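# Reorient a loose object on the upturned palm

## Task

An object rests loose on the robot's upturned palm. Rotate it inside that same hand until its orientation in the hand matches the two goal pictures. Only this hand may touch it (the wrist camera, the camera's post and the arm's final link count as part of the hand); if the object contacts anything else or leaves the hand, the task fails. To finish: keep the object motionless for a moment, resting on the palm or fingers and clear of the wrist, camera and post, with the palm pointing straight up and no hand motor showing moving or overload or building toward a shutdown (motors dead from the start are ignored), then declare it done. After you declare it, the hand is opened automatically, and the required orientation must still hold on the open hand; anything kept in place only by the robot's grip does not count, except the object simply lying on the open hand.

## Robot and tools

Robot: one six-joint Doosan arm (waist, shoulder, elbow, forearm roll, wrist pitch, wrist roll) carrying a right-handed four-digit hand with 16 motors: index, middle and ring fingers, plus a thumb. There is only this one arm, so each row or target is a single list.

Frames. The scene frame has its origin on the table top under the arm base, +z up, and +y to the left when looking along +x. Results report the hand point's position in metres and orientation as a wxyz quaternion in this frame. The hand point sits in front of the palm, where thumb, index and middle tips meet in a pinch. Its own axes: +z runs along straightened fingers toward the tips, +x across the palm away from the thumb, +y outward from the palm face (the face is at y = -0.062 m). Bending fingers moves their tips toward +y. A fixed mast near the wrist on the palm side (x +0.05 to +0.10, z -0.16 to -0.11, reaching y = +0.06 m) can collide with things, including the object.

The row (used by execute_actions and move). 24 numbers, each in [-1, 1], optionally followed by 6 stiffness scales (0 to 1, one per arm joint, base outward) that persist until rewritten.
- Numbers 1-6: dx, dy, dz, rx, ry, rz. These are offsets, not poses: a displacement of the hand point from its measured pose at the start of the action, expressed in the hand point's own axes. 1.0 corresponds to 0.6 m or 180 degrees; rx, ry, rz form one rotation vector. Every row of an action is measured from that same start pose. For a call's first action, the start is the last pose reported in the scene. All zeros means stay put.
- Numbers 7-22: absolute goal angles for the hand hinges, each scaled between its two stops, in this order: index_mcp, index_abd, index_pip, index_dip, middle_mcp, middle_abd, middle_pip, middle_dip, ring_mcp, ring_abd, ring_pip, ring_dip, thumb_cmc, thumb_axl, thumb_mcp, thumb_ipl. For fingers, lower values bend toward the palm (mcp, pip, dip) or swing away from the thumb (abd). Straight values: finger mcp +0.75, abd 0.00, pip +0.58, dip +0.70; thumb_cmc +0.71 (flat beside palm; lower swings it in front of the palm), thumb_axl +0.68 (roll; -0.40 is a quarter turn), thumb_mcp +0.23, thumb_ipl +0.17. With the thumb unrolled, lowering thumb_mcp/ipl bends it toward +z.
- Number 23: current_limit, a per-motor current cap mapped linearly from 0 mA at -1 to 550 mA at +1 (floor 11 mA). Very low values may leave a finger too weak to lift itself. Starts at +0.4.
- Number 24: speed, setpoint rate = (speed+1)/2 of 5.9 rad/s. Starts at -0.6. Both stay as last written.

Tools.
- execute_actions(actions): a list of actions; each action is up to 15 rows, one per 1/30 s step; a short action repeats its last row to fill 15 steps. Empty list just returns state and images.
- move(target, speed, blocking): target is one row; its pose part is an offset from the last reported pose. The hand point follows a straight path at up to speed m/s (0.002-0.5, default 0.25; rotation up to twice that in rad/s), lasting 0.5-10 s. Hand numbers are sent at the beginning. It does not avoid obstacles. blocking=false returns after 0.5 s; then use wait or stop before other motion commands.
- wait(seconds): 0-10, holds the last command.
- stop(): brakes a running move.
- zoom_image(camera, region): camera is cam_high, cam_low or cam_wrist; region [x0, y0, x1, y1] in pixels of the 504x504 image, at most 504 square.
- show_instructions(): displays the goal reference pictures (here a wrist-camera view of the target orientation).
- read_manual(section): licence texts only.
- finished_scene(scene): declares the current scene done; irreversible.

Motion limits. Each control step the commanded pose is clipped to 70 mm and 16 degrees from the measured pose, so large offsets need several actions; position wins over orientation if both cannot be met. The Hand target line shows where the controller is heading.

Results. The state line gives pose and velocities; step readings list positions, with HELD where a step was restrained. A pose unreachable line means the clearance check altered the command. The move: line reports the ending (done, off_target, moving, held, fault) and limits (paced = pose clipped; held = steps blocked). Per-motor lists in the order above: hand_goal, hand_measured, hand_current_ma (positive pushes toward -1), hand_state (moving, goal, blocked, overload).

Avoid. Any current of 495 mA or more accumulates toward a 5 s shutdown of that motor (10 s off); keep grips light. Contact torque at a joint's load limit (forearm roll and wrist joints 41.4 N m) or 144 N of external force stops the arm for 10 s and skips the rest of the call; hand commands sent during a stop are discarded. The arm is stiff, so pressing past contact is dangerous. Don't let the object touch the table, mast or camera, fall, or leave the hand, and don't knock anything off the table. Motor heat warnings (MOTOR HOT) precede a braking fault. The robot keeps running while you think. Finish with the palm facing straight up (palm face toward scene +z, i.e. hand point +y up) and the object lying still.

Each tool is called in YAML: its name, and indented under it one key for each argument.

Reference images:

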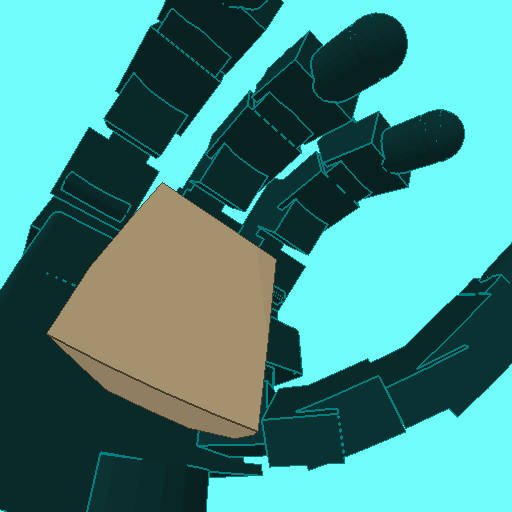

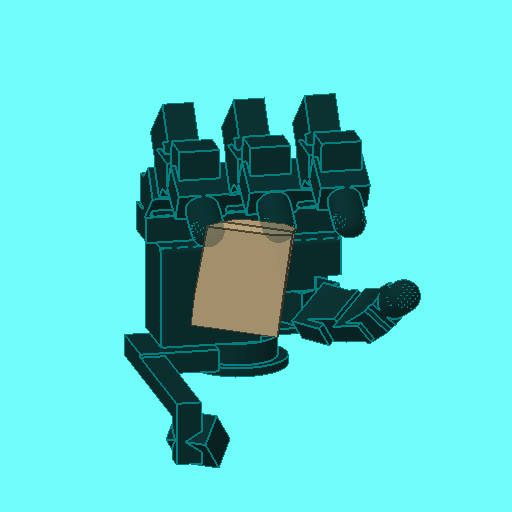

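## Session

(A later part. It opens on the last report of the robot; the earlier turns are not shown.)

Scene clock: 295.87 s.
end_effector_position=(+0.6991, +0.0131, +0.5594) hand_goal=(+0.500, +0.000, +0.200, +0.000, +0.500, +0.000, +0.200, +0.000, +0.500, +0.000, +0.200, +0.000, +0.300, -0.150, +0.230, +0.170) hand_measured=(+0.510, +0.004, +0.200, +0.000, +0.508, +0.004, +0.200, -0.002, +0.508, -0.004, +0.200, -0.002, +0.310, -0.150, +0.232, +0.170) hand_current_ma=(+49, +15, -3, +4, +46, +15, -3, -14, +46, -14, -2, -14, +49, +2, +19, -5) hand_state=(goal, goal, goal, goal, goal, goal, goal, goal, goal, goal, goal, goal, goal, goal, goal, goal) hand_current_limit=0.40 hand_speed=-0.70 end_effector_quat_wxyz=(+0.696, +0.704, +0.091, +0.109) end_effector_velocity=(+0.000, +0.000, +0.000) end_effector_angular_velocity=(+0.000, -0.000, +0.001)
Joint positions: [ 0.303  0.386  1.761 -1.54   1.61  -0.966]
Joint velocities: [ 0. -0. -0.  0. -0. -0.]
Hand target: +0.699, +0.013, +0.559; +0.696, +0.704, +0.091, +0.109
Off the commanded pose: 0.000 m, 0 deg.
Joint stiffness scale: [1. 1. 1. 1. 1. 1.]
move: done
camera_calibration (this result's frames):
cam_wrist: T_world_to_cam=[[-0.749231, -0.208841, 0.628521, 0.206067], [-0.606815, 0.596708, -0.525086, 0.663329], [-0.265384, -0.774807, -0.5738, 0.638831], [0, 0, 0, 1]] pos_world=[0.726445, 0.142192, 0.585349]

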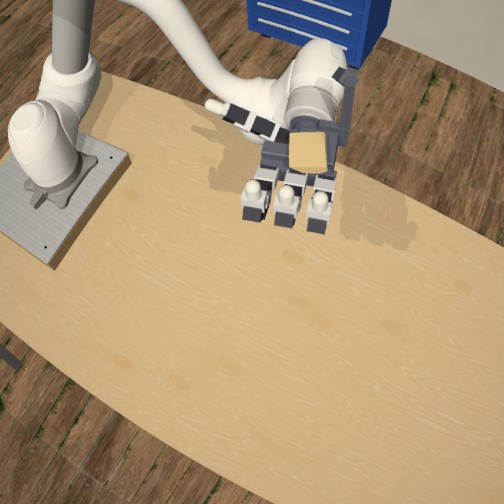

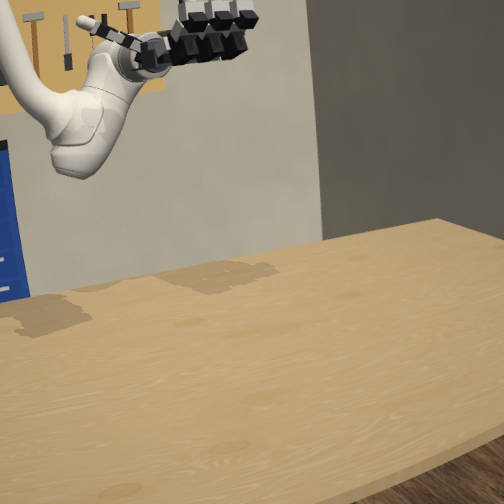

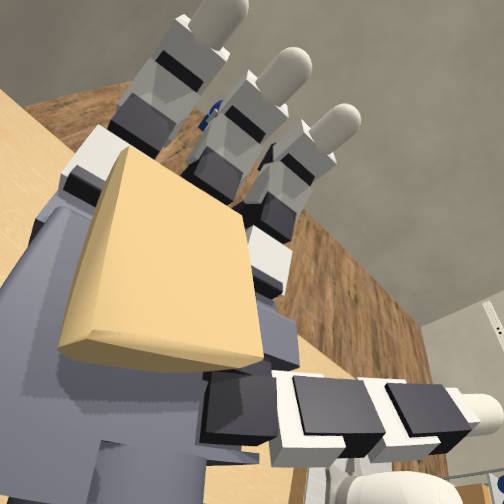

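move:
  target: [0,0,0,0,0,0,0.5,0,0.2,0,0.5,0,0.2,0,0.1,-0.6,-0.54,-0.62,0.3,-0.15,0.23,0.17,0.4,-0.6]

move:
  target: [0,0,0,0,0,0,0.5,0,0.2,0,0.5,0,0.2,0,-0.3,-0.6,-0.54,-0.62,0.3,-0.15,0.23,0.17,0.4,-0.85]

move:
  target: [0,0,0,0,0,0,0.5,0,0.2,0,0.5,0,0.2,0,0.5,0,0.2,0,0.3,-0.15,0.23,0.17,0.4,-0.7]

zoom_image:
  camera: "cam_high"
  region: [200,60,400,260]

Scene clock: 310.00 s.
end_effector_position=(+0.6991, +0.0131, +0.5594) hand_goal=(+0.500, +0.000, +0.200, +0.000, +0.500, +0.000, +0.200, +0.000, +0.100, -0.600, -0.540, -0.620, +0.300, -0.150, +0.230, +0.170) hand_measured=(+0.510, +0.004, +0.200, +0.000, +0.508, +0.004, +0.200, -0.002, +0.112, -0.598, -0.538, -0.618, +0.310, -0.150, +0.232, +0.170) hand_current_ma=(+49, +15, -3, +4, +46, +15, -3, -14, +69, +9, +7, +11, +49, +2, +19, -5) hand_state=(goal, goal, goal, goal, goal, goal, goal, goal, goal, goal, goal, goal, goal, goal, goal, goal) hand_current_limit=0.40 hand_speed=-0.60 end_effector_quat_wxyz=(+0.696, +0.704, +0.091, +0.109) end_effector_velocity=(+0.000, +0.000, +0.001) end_effector_angular_velocity=(-0.001, +0.001, -0.000)
Joint positions: [ 0.303  0.386  1.761 -1.54   1.61  -0.966]
Joint velocities: [ 0.    -0.    -0.    -0.     0.    -0.002]
Hand target: +0.699, +0.013, +0.559; +0.696, +0.704, +0.091, +0.109
Off the commanded pose: 0.000 m, 0 deg.
Joint stiffness scale: [1. 1. 1. 1. 1. 1.]
move: done
camera_calibration (this result's frames):
cam_wrist: T_world_to_cam=[[-0.749231, -0.208841, 0.628521, 0.206067], [-0.606815, 0.596708, -0.525086, 0.663329], [-0.265384, -0.774807, -0.573799, 0.638831], [0, 0, 0, 1]] pos_world=[0.726445, 0.142192, 0.585349]

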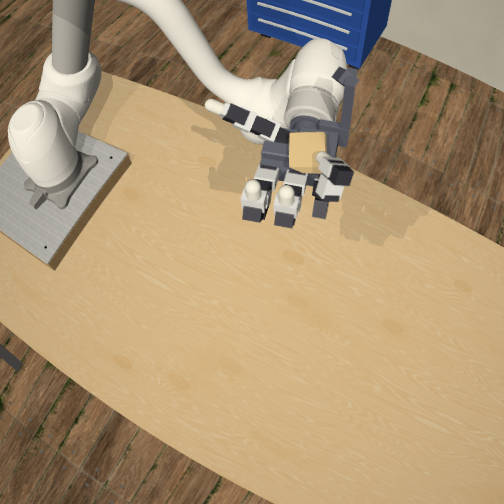

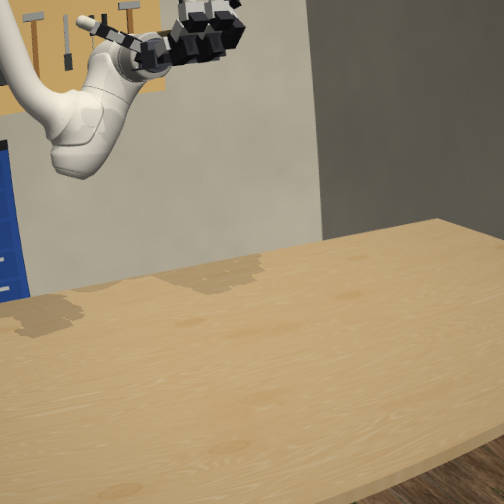

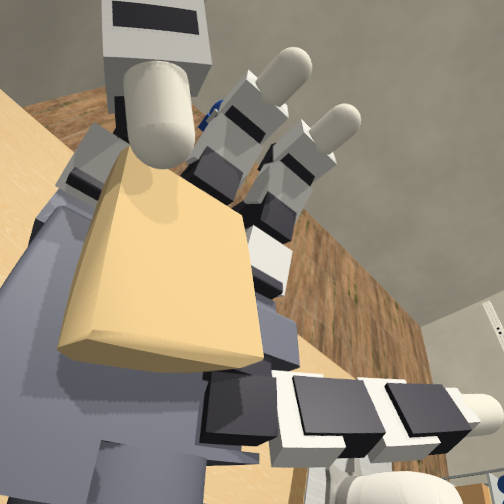

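Scene clock: 311.07 s.
end_effector_position=(+0.6991, +0.0131, +0.5594) hand_goal=(+0.500, +0.000, +0.200, +0.000, +0.500, +0.000, +0.200, +0.000, -0.300, -0.600, -0.540, -0.620, +0.300, -0.150, +0.230, +0.170) hand_measured=(+0.510, +0.004, +0.200, +0.000, +0.508, +0.004, +0.200, -0.002, -0.114, -0.606, -0.506, -0.610, +0.310, -0.150, +0.232, +0.170) hand_current_ma=(+49, +15, -3, +4, +46, +15, -3, -14, +384, -31, +169, +55, +49, +2, +19, -5) hand_state=(goal, goal, goal, goal, goal, goal, goal, goal, blocked, goal, blocked, goal, goal, goal, goal, goal) hand_current_limit=0.40 hand_speed=-0.85 end_effector_quat_wxyz=(+0.696, +0.704, +0.091, +0.109) end_effector_velocity=(+0.000, +0.000, -0.001) end_effector_angular_velocity=(+0.000, -0.000, +0.000)
Joint positions: [ 0.303  0.386  1.761 -1.54   1.61  -0.966]
Joint velocities: [ 0.     0.001  0.     0.    -0.     0.001]
Hand target: +0.699, +0.013, +0.559; +0.696, +0.704, +0.091, +0.109
Off the commanded pose: 0.000 m, 0 deg.
Joint stiffness scale: [1. 1. 1. 1. 1. 1.]
move: done
camera_calibration (this result's frames):
cam_wrist: T_world_to_cam=[[-0.749231, -0.208841, 0.628521, 0.206067], [-0.606815, 0.596707, -0.525086, 0.663329], [-0.265384, -0.774807, -0.5738, 0.638831], [0, 0, 0, 1]] pos_world=[0.726445, 0.142192, 0.585348]

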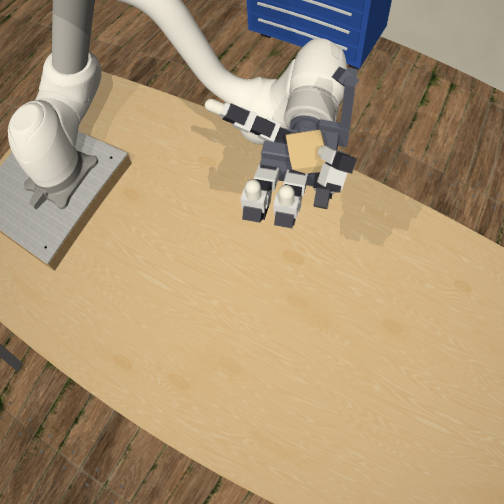

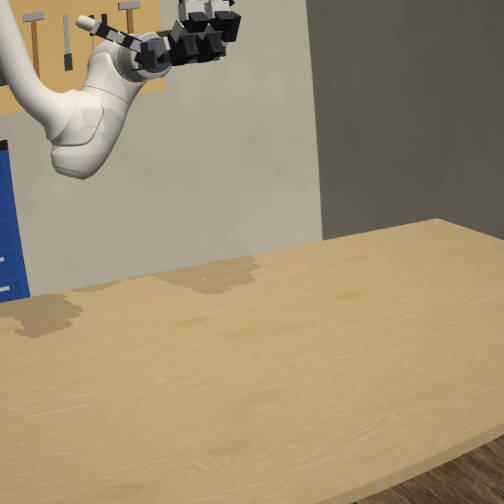

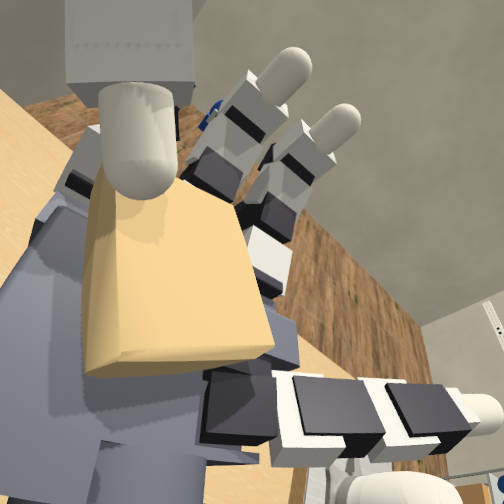

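Scene clock: 312.33 s.
end_effector_position=(+0.6991, +0.0131, +0.5594) hand_goal=(+0.500, +0.000, +0.200, +0.000, +0.500, +0.000, +0.200, +0.000, +0.500, +0.000, +0.200, +0.000, +0.300, -0.150, +0.230, +0.170) hand_measured=(+0.510, +0.004, +0.200, +0.000, +0.508, +0.004, +0.200, -0.002, +0.508, -0.004, +0.200, -0.002, +0.310, -0.150, +0.232, +0.170) hand_current_ma=(+49, +15, -3, +4, +46, +15, -3, -14, +46, -14, -3, -14, +49, +2, +19, -5) hand_state=(goal, goal, goal, goal, goal, goal, goal, goal, goal, goal, goal, goal, goal, goal, goal, goal) hand_current_limit=0.40 hand_speed=-0.70 end_effector_quat_wxyz=(+0.696, +0.704, +0.091, +0.109) end_effector_velocity=(-0.000, +0.000, +0.000) end_effector_angular_velocity=(+0.000, -0.001, +0.000)
Joint positions: [ 0.303  0.386  1.761 -1.54   1.61  -0.966]
Joint velocities: [ 0.    -0.    -0.    -0.    -0.     0.001]
Hand target: +0.699, +0.013, +0.559; +0.696, +0.704, +0.091, +0.109
Off the commanded pose: 0.000 m, 0 deg.
Joint stiffness scale: [1. 1. 1. 1. 1. 1.]
move: done
camera_calibration (this result's frames):
cam_wrist: T_world_to_cam=[[-0.749231, -0.208841, 0.628521, 0.206067], [-0.606815, 0.596708, -0.525086, 0.663329], [-0.265384, -0.774807, -0.5738, 0.638831], [0, 0, 0, 1]] pos_world=[0.726445, 0.142192, 0.585349]

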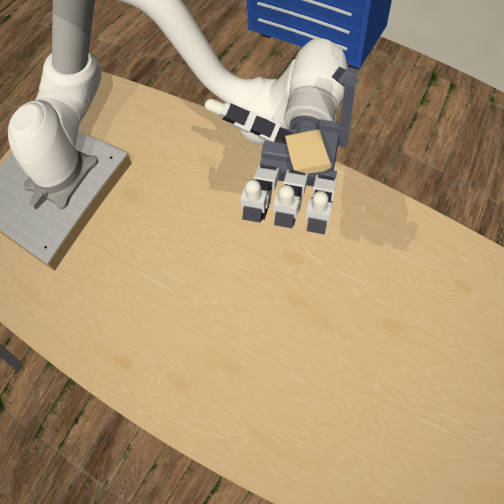

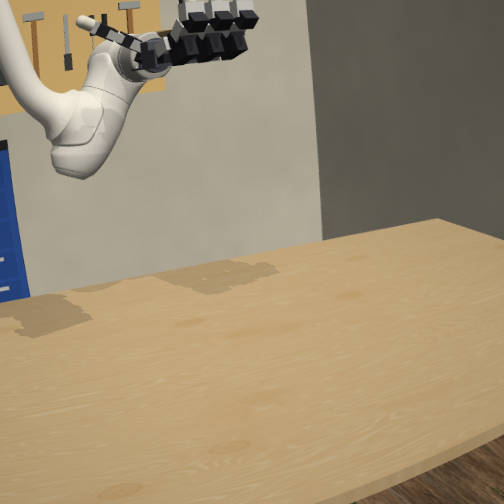

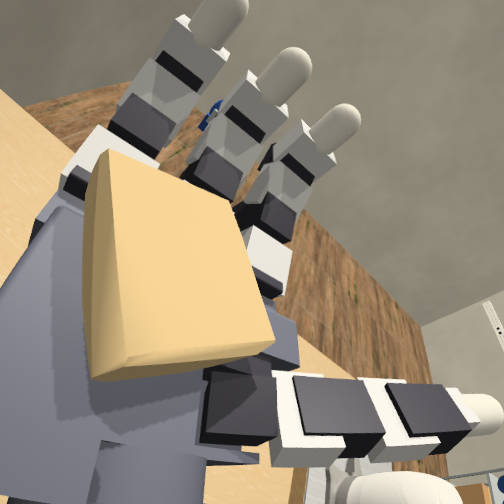

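Region (200, 60, 400, 260) of cam_high's 504x504 image, scaled by 2.520, with more detail than that image has.

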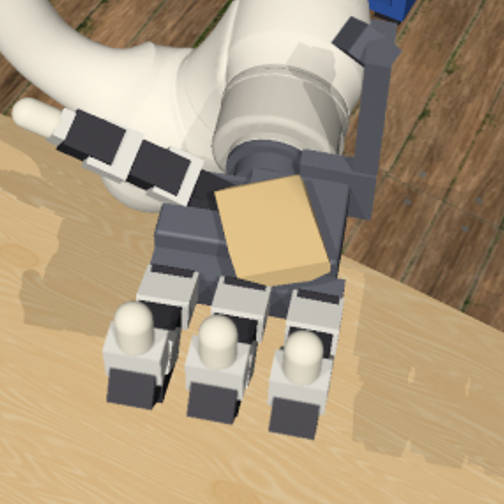

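move:
  target: [0,0,0,0,0,0,0.5,0,0.2,0,-0.4,0,-0.225,-0.34,0.1,-0.3,-0.54,-0.62,0.5,0.68,0.23,0.17,0.4,-0.6]

move:
  target: [0,0,0,0,0,0,0.5,0,0.2,0,-0.59,0,-0.225,-0.34,-0.14,-0.3,-0.54,-0.62,0.5,0.68,0.23,0.17,0.4,-0.85]

move:
  target: [0,0,0,0,0,0,0.5,0,0.2,0,-0.37,0,-0.38,-0.52,-0.38,-0.3,-0.38,-0.52,0.5,0.68,0.23,0.17,0.4,-0.92]

move:
  target: [0,0,0,0,0,0,0.5,0,0.2,0,-0.13,0,-0.54,-0.62,-0.6,-0.3,-0.225,-0.34,0.5,0.68,0.23,0.17,0.4,-0.92]

move:
  target: [0,0,0,0,0,0,0.5,0,0.2,0,0.3,0,-0.54,-0.62,-0.2,-0.3,-0.225,-0.34,0.5,0.68,0.23,0.17,0.4,-0.8]

move:
  target: [0,0,0,0,0,0,0.5,0,0.2,0,0.5,0,0.2,0,0.5,0,0.2,0,0.5,0.68,0.23,0.17,0.4,-0.6]

zoom_image:
  camera: "cam_high"
  region: [200,60,400,260]

Scene clock: 329.33 s.
end_effector_position=(+0.6991, +0.0131, +0.5594) hand_goal=(+0.500, +0.000, +0.200, +0.000, -0.400, +0.000, -0.224, -0.340, +0.100, -0.300, -0.540, -0.620, +0.500, +0.680, +0.230, +0.170) hand_measured=(+0.510, +0.004, +0.200, +0.000, -0.396, +0.002, -0.224, -0.338, +0.112, -0.298, -0.538, -0.618, +0.510, +0.678, +0.232, +0.170) hand_current_ma=(+49, +15, -3, +4, +25, +14, +1, +11, +71, +12, +6, +11, +56, -15, +14, -4) hand_state=(goal, goal, goal, goal, goal, goal, goal, goal, goal, goal, goal, goal, goal, goal, goal, goal) hand_current_limit=0.40 hand_speed=-0.60 end_effector_quat_wxyz=(+0.696, +0.704, +0.091, +0.109) end_effector_velocity=(+0.000, +0.000, +0.000) end_effector_angular_velocity=(-0.001, +0.001, -0.000)
Joint positions: [ 0.303  0.386  1.761 -1.54   1.61  -0.966]
Joint velocities: [ 0.    -0.     0.    -0.     0.    -0.001]
Hand target: +0.699, +0.013, +0.559; +0.696, +0.704, +0.091, +0.109
Off the commanded pose: 0.000 m, 0 deg.
Joint stiffness scale: [1. 1. 1. 1. 1. 1.]
move: done
camera_calibration (this result's frames):
cam_wrist: T_world_to_cam=[[-0.749231, -0.208841, 0.628521, 0.206067], [-0.606815, 0.596707, -0.525086, 0.66333], [-0.265384, -0.774807, -0.573799, 0.638831], [0, 0, 0, 1]] pos_world=[0.726445, 0.142192, 0.585349]

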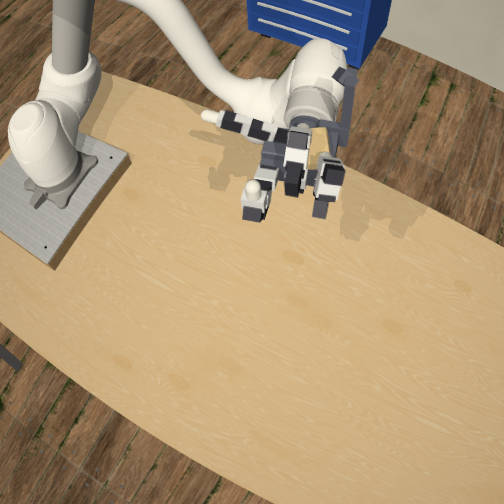

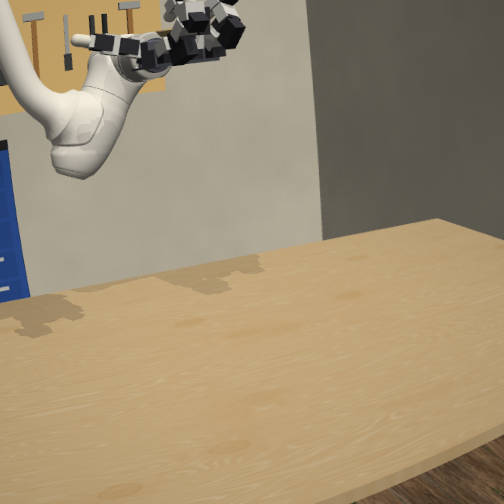

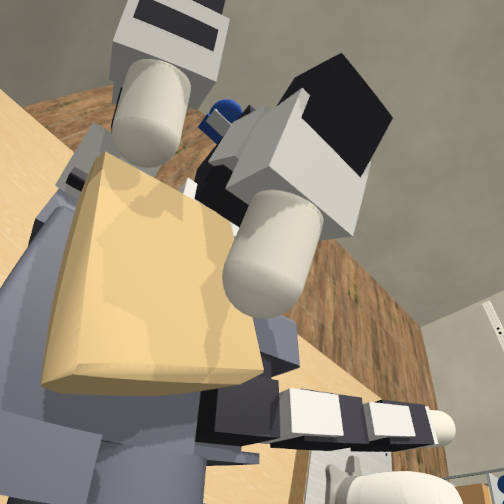

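Scene clock: 330.27 s.
end_effector_position=(+0.6991, +0.0131, +0.5594) hand_goal=(+0.500, +0.000, +0.200, +0.000, -0.590, +0.000, -0.224, -0.340, -0.140, -0.300, -0.540, -0.620, +0.500, +0.680, +0.230, +0.170) hand_measured=(+0.510, +0.004, +0.200, +0.000, -0.574, +0.002, -0.216, -0.334, -0.074, -0.300, -0.506, -0.614, +0.510, +0.678, +0.232, +0.170) hand_current_ma=(+49, +15, -3, +4, +91, +14, +40, +28, +378, +1, +172, +32, +56, -15, +14, -4) hand_state=(goal, goal, goal, goal, goal, goal, goal, goal, blocked, goal, blocked, goal, goal, goal, goal, goal) hand_current_limit=0.40 hand_speed=-0.85 end_effector_quat_wxyz=(+0.696, +0.704, +0.091, +0.109) end_effector_velocity=(+0.000, +0.000, -0.000) end_effector_angular_velocity=(-0.000, +0.001, +0.000)
Joint positions: [ 0.303  0.386  1.761 -1.54   1.61  -0.966]
Joint velocities: [ 0.     0.    -0.     0.     0.    -0.001]
Hand target: +0.699, +0.013, +0.559; +0.696, +0.704, +0.091, +0.109
Off the commanded pose: 0.000 m, 0 deg.
Joint stiffness scale: [1. 1. 1. 1. 1. 1.]
move: done
camera_calibration (this result's frames):
cam_wrist: T_world_to_cam=[[-0.749231, -0.208841, 0.628521, 0.206067], [-0.606815, 0.596707, -0.525086, 0.663329], [-0.265384, -0.774807, -0.573799, 0.638831], [0, 0, 0, 1]] pos_world=[0.726445, 0.142192, 0.585349]

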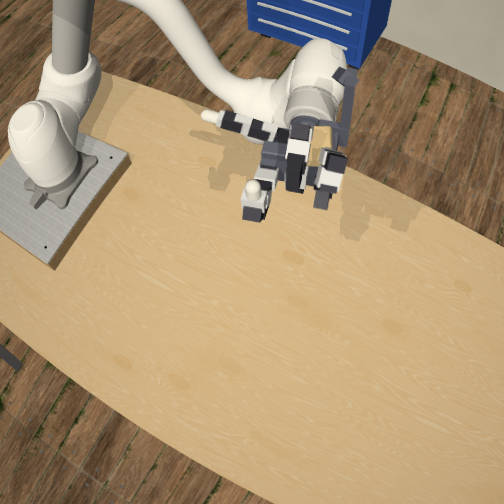

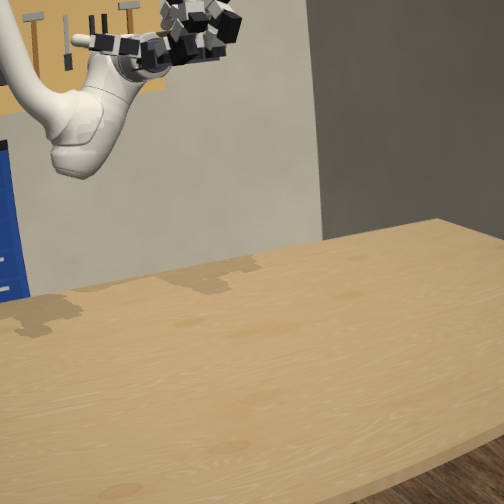

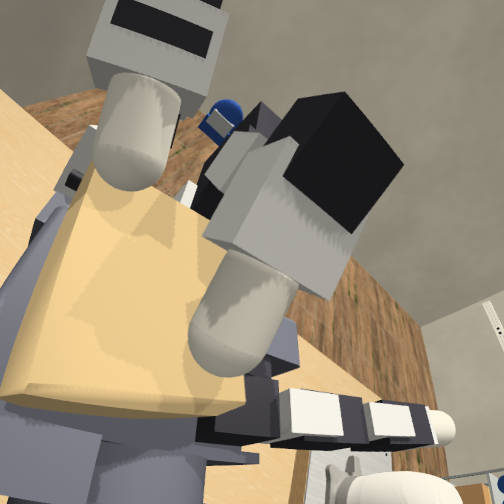

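Scene clock: 331.73 s.
end_effector_position=(+0.6991, +0.0131, +0.5594) hand_goal=(+0.500, +0.000, +0.200, +0.000, -0.370, +0.000, -0.380, -0.520, -0.380, -0.300, -0.380, -0.520, +0.500, +0.680, +0.230, +0.170) hand_measured=(+0.510, +0.004, +0.200, +0.000, -0.366, +0.002, -0.362, -0.504, -0.318, -0.300, -0.364, -0.522, +0.510, +0.678, +0.232, +0.170) hand_current_ma=(+49, +15, -3, +4, +24, +14, +100, +84, +358, +1, +76, -6, +56, -15, +14, -4) hand_state=(goal, goal, goal, goal, goal, goal, goal, goal, blocked, goal, goal, goal, goal, goal, goal, goal) hand_current_limit=0.40 hand_speed=-0.92 end_effector_quat_wxyz=(+0.696, +0.704, +0.091, +0.109) end_effector_velocity=(+0.000, -0.000, -0.000) end_effector_angular_velocity=(+0.000, -0.000, +0.000)
Joint positions: [ 0.303  0.386  1.761 -1.54   1.61  -0.966]
Joint velocities: [-0.  0. -0. -0. -0.  0.]
Hand target: +0.699, +0.013, +0.559; +0.696, +0.704, +0.091, +0.109
Off the commanded pose: 0.000 m, 0 deg.
Joint stiffness scale: [1. 1. 1. 1. 1. 1.]
move: done
camera_calibration (this result's frames):
cam_wrist: T_world_to_cam=[[-0.749231, -0.208841, 0.628521, 0.206067], [-0.606815, 0.596707, -0.525086, 0.66333], [-0.265384, -0.774807, -0.573799, 0.638831], [0, 0, 0, 1]] pos_world=[0.726445, 0.142192, 0.585348]

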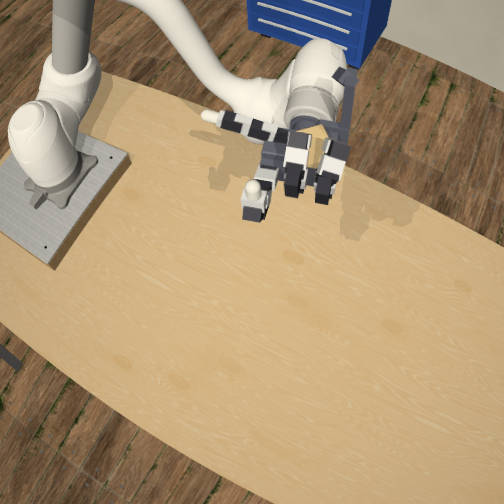

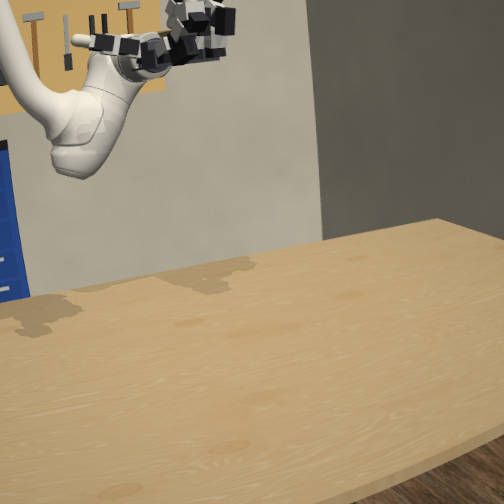

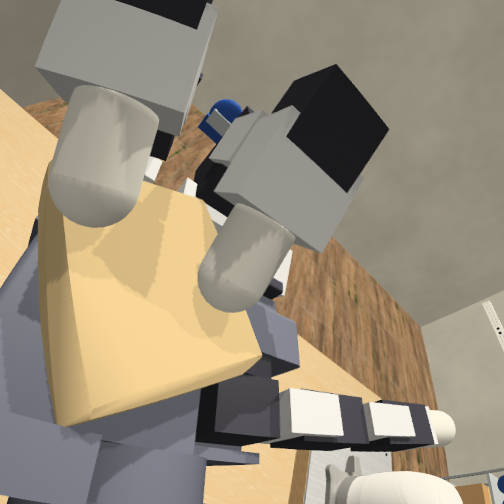

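Scene clock: 333.27 s.
end_effector_position=(+0.6991, +0.0131, +0.5594) hand_goal=(+0.500, +0.000, +0.200, +0.000, -0.130, +0.000, -0.540, -0.620, -0.600, -0.300, -0.224, -0.340, +0.500, +0.680, +0.230, +0.170) hand_measured=(+0.510, +0.004, +0.200, +0.000, -0.126, +0.002, -0.516, -0.598, -0.570, -0.300, -0.218, -0.336, +0.510, +0.678, +0.232, +0.170) hand_current_ma=(+49, +15, -3, +4, +23, +7, +136, +116, +170, +1, +32, +20, +56, -15, +14, -4) hand_state=(goal, goal, goal, goal, goal, goal, blocked, blocked, blocked, goal, goal, goal, goal, goal, goal, goal) hand_current_limit=0.40 hand_speed=-0.92 end_effector_quat_wxyz=(+0.696, +0.704, +0.091, +0.109) end_effector_velocity=(+0.000, -0.000, +0.000) end_effector_angular_velocity=(+0.000, -0.000, +0.001)
Joint positions: [ 0.303  0.386  1.761 -1.54   1.61  -0.966]
Joint velocities: [ 0.    -0.     0.     0.    -0.001  0.   ]
Hand target: +0.699, +0.013, +0.559; +0.696, +0.704, +0.091, +0.109
Off the commanded pose: 0.000 m, 0 deg.
Joint stiffness scale: [1. 1. 1. 1. 1. 1.]
move: done
camera_calibration (this result's frames):
cam_wrist: T_world_to_cam=[[-0.749231, -0.208841, 0.628521, 0.206067], [-0.606815, 0.596708, -0.525086, 0.663329], [-0.265384, -0.774807, -0.573799, 0.638831], [0, 0, 0, 1]] pos_world=[0.726445, 0.142192, 0.585348]

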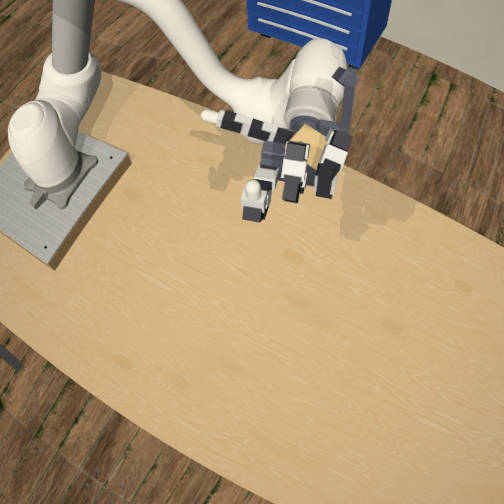

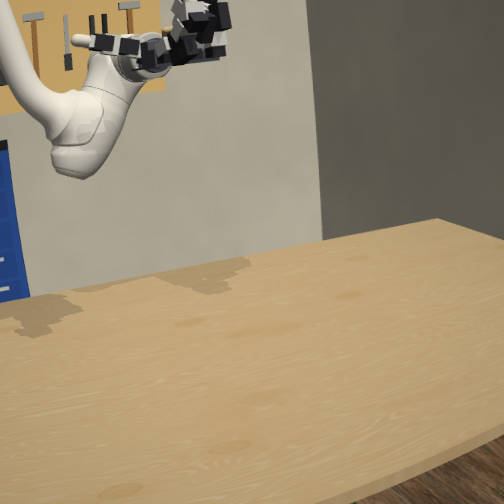

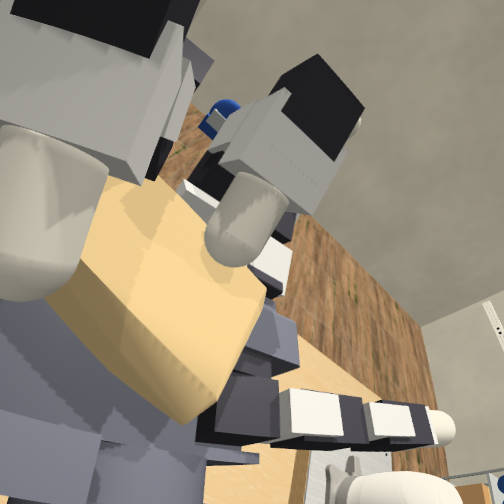

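Scene clock: 334.43 s.
end_effector_position=(+0.6991, +0.0131, +0.5594) hand_goal=(+0.500, +0.000, +0.200, +0.000, +0.300, +0.000, -0.540, -0.620, -0.200, -0.300, -0.224, -0.340, +0.500, +0.680, +0.230, +0.170) hand_measured=(+0.510, +0.004, +0.200, +0.000, +0.304, +0.002, -0.540, -0.618, -0.200, -0.300, -0.224, -0.338, +0.510, +0.678, +0.232, +0.170) hand_current_ma=(+49, +15, -3, +4, +25, +7, +4, +11, -1, +1, +2, +11, +56, -15, +14, -4) hand_state=(goal, goal, goal, goal, goal, goal, goal, goal, goal, goal, goal, goal, goal, goal, goal, goal) hand_current_limit=0.40 hand_speed=-0.80 end_effector_quat_wxyz=(+0.696, +0.704, +0.091, +0.109) end_effector_velocity=(-0.000, +0.000, +0.000) end_effector_angular_velocity=(+0.000, -0.001, +0.000)
Joint positions: [ 0.303  0.386  1.761 -1.54   1.61  -0.966]
Joint velocities: [ 0. -0. -0. -0. -0. -0.]
Hand target: +0.699, +0.013, +0.559; +0.696, +0.704, +0.091, +0.109
Off the commanded pose: 0.000 m, 0 deg.
Joint stiffness scale: [1. 1. 1. 1. 1. 1.]
move: done
camera_calibration (this result's frames):
cam_wrist: T_world_to_cam=[[-0.749231, -0.208841, 0.628521, 0.206067], [-0.606815, 0.596707, -0.525086, 0.66333], [-0.265384, -0.774807, -0.573799, 0.638831], [0, 0, 0, 1]] pos_world=[0.726445, 0.142192, 0.585349]

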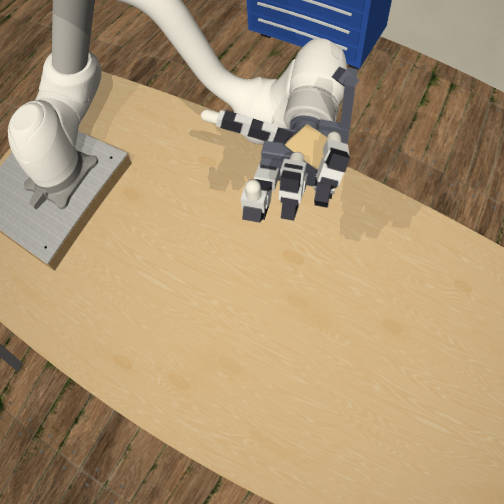

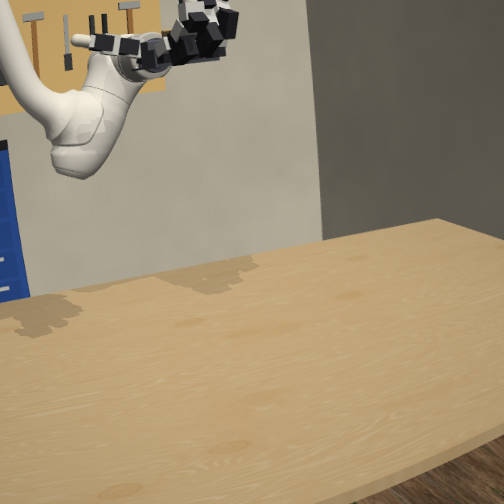

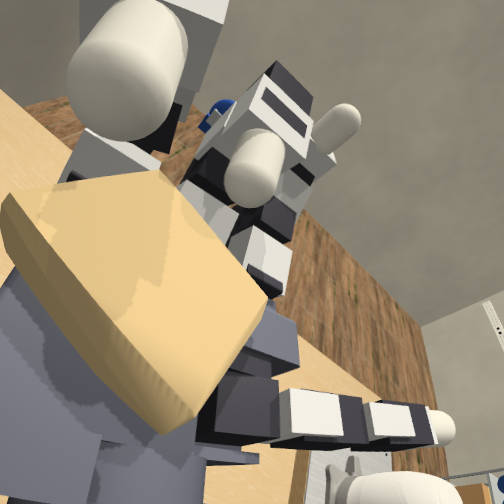

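Scene clock: 335.47 s.
end_effector_position=(+0.6991, +0.0131, +0.5594) hand_goal=(+0.500, +0.000, +0.200, +0.000, +0.500, +0.000, +0.200, +0.000, +0.500, +0.000, +0.200, +0.000, +0.500, +0.680, +0.230, +0.170) hand_measured=(+0.510, +0.004, +0.200, +0.000, +0.508, +0.002, +0.200, -0.002, +0.508, -0.004, +0.200, -0.002, +0.510, +0.678, +0.232, +0.170) hand_current_ma=(+49, +15, -3, +4, +46, +7, -3, -14, +46, -14, -2, -14, +56, -15, +14, -4) hand_state=(goal, goal, goal, goal, goal, goal, goal, goal, goal, goal, goal, goal, goal, goal, goal, goal) hand_current_limit=0.40 hand_speed=-0.60 end_effector_quat_wxyz=(+0.696, +0.704, +0.091, +0.109) end_effector_velocity=(-0.000, -0.000, -0.000) end_effector_angular_velocity=(+0.000, -0.001, +0.000)
Joint positions: [ 0.303  0.386  1.761 -1.54   1.61  -0.966]
Joint velocities: [-0.    -0.     0.     0.    -0.     0.001]
Hand target: +0.699, +0.013, +0.559; +0.696, +0.704, +0.091, +0.109
Off the commanded pose: 0.000 m, 0 deg.
Joint stiffness scale: [1. 1. 1. 1. 1. 1.]
move: done
camera_calibration (this result's frames):
cam_wrist: T_world_to_cam=[[-0.749231, -0.208841, 0.628521, 0.206067], [-0.606815, 0.596708, -0.525086, 0.663329], [-0.265384, -0.774807, -0.5738, 0.638831], [0, 0, 0, 1]] pos_world=[0.726445, 0.142192, 0.585348]

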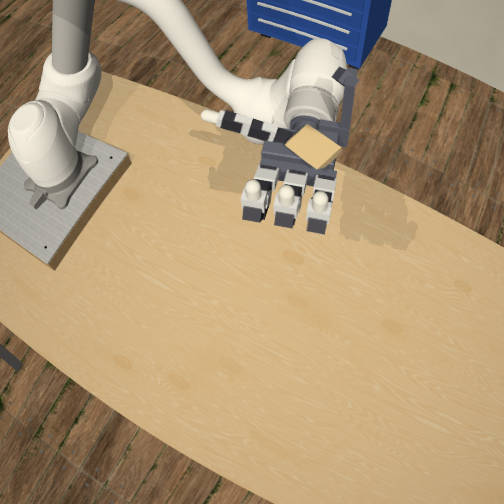

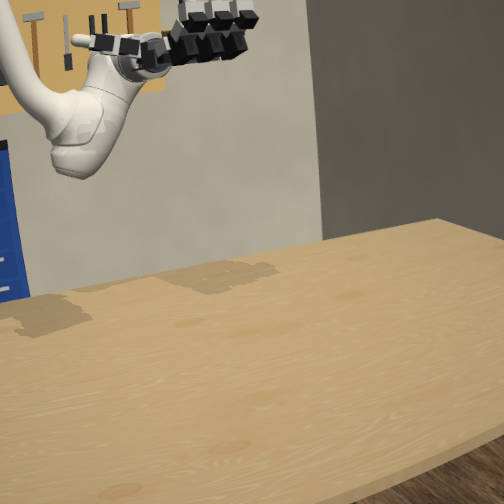

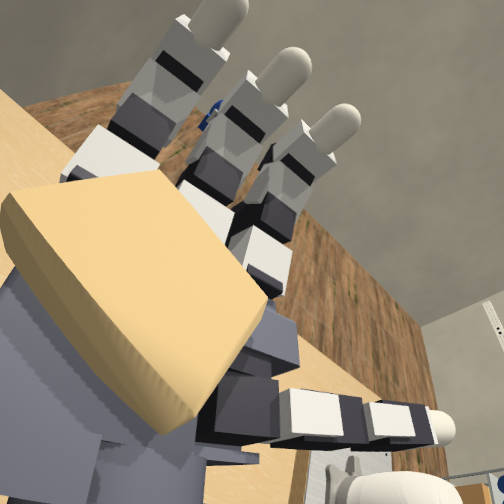

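Region (200, 60, 400, 260) of cam_high's 504x504 image, scaled by 2.520, with more detail than that image has.

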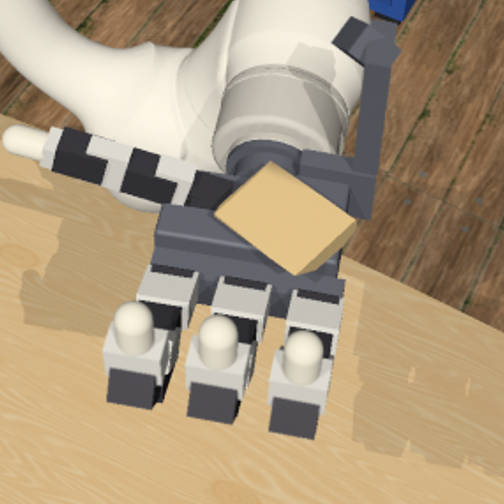

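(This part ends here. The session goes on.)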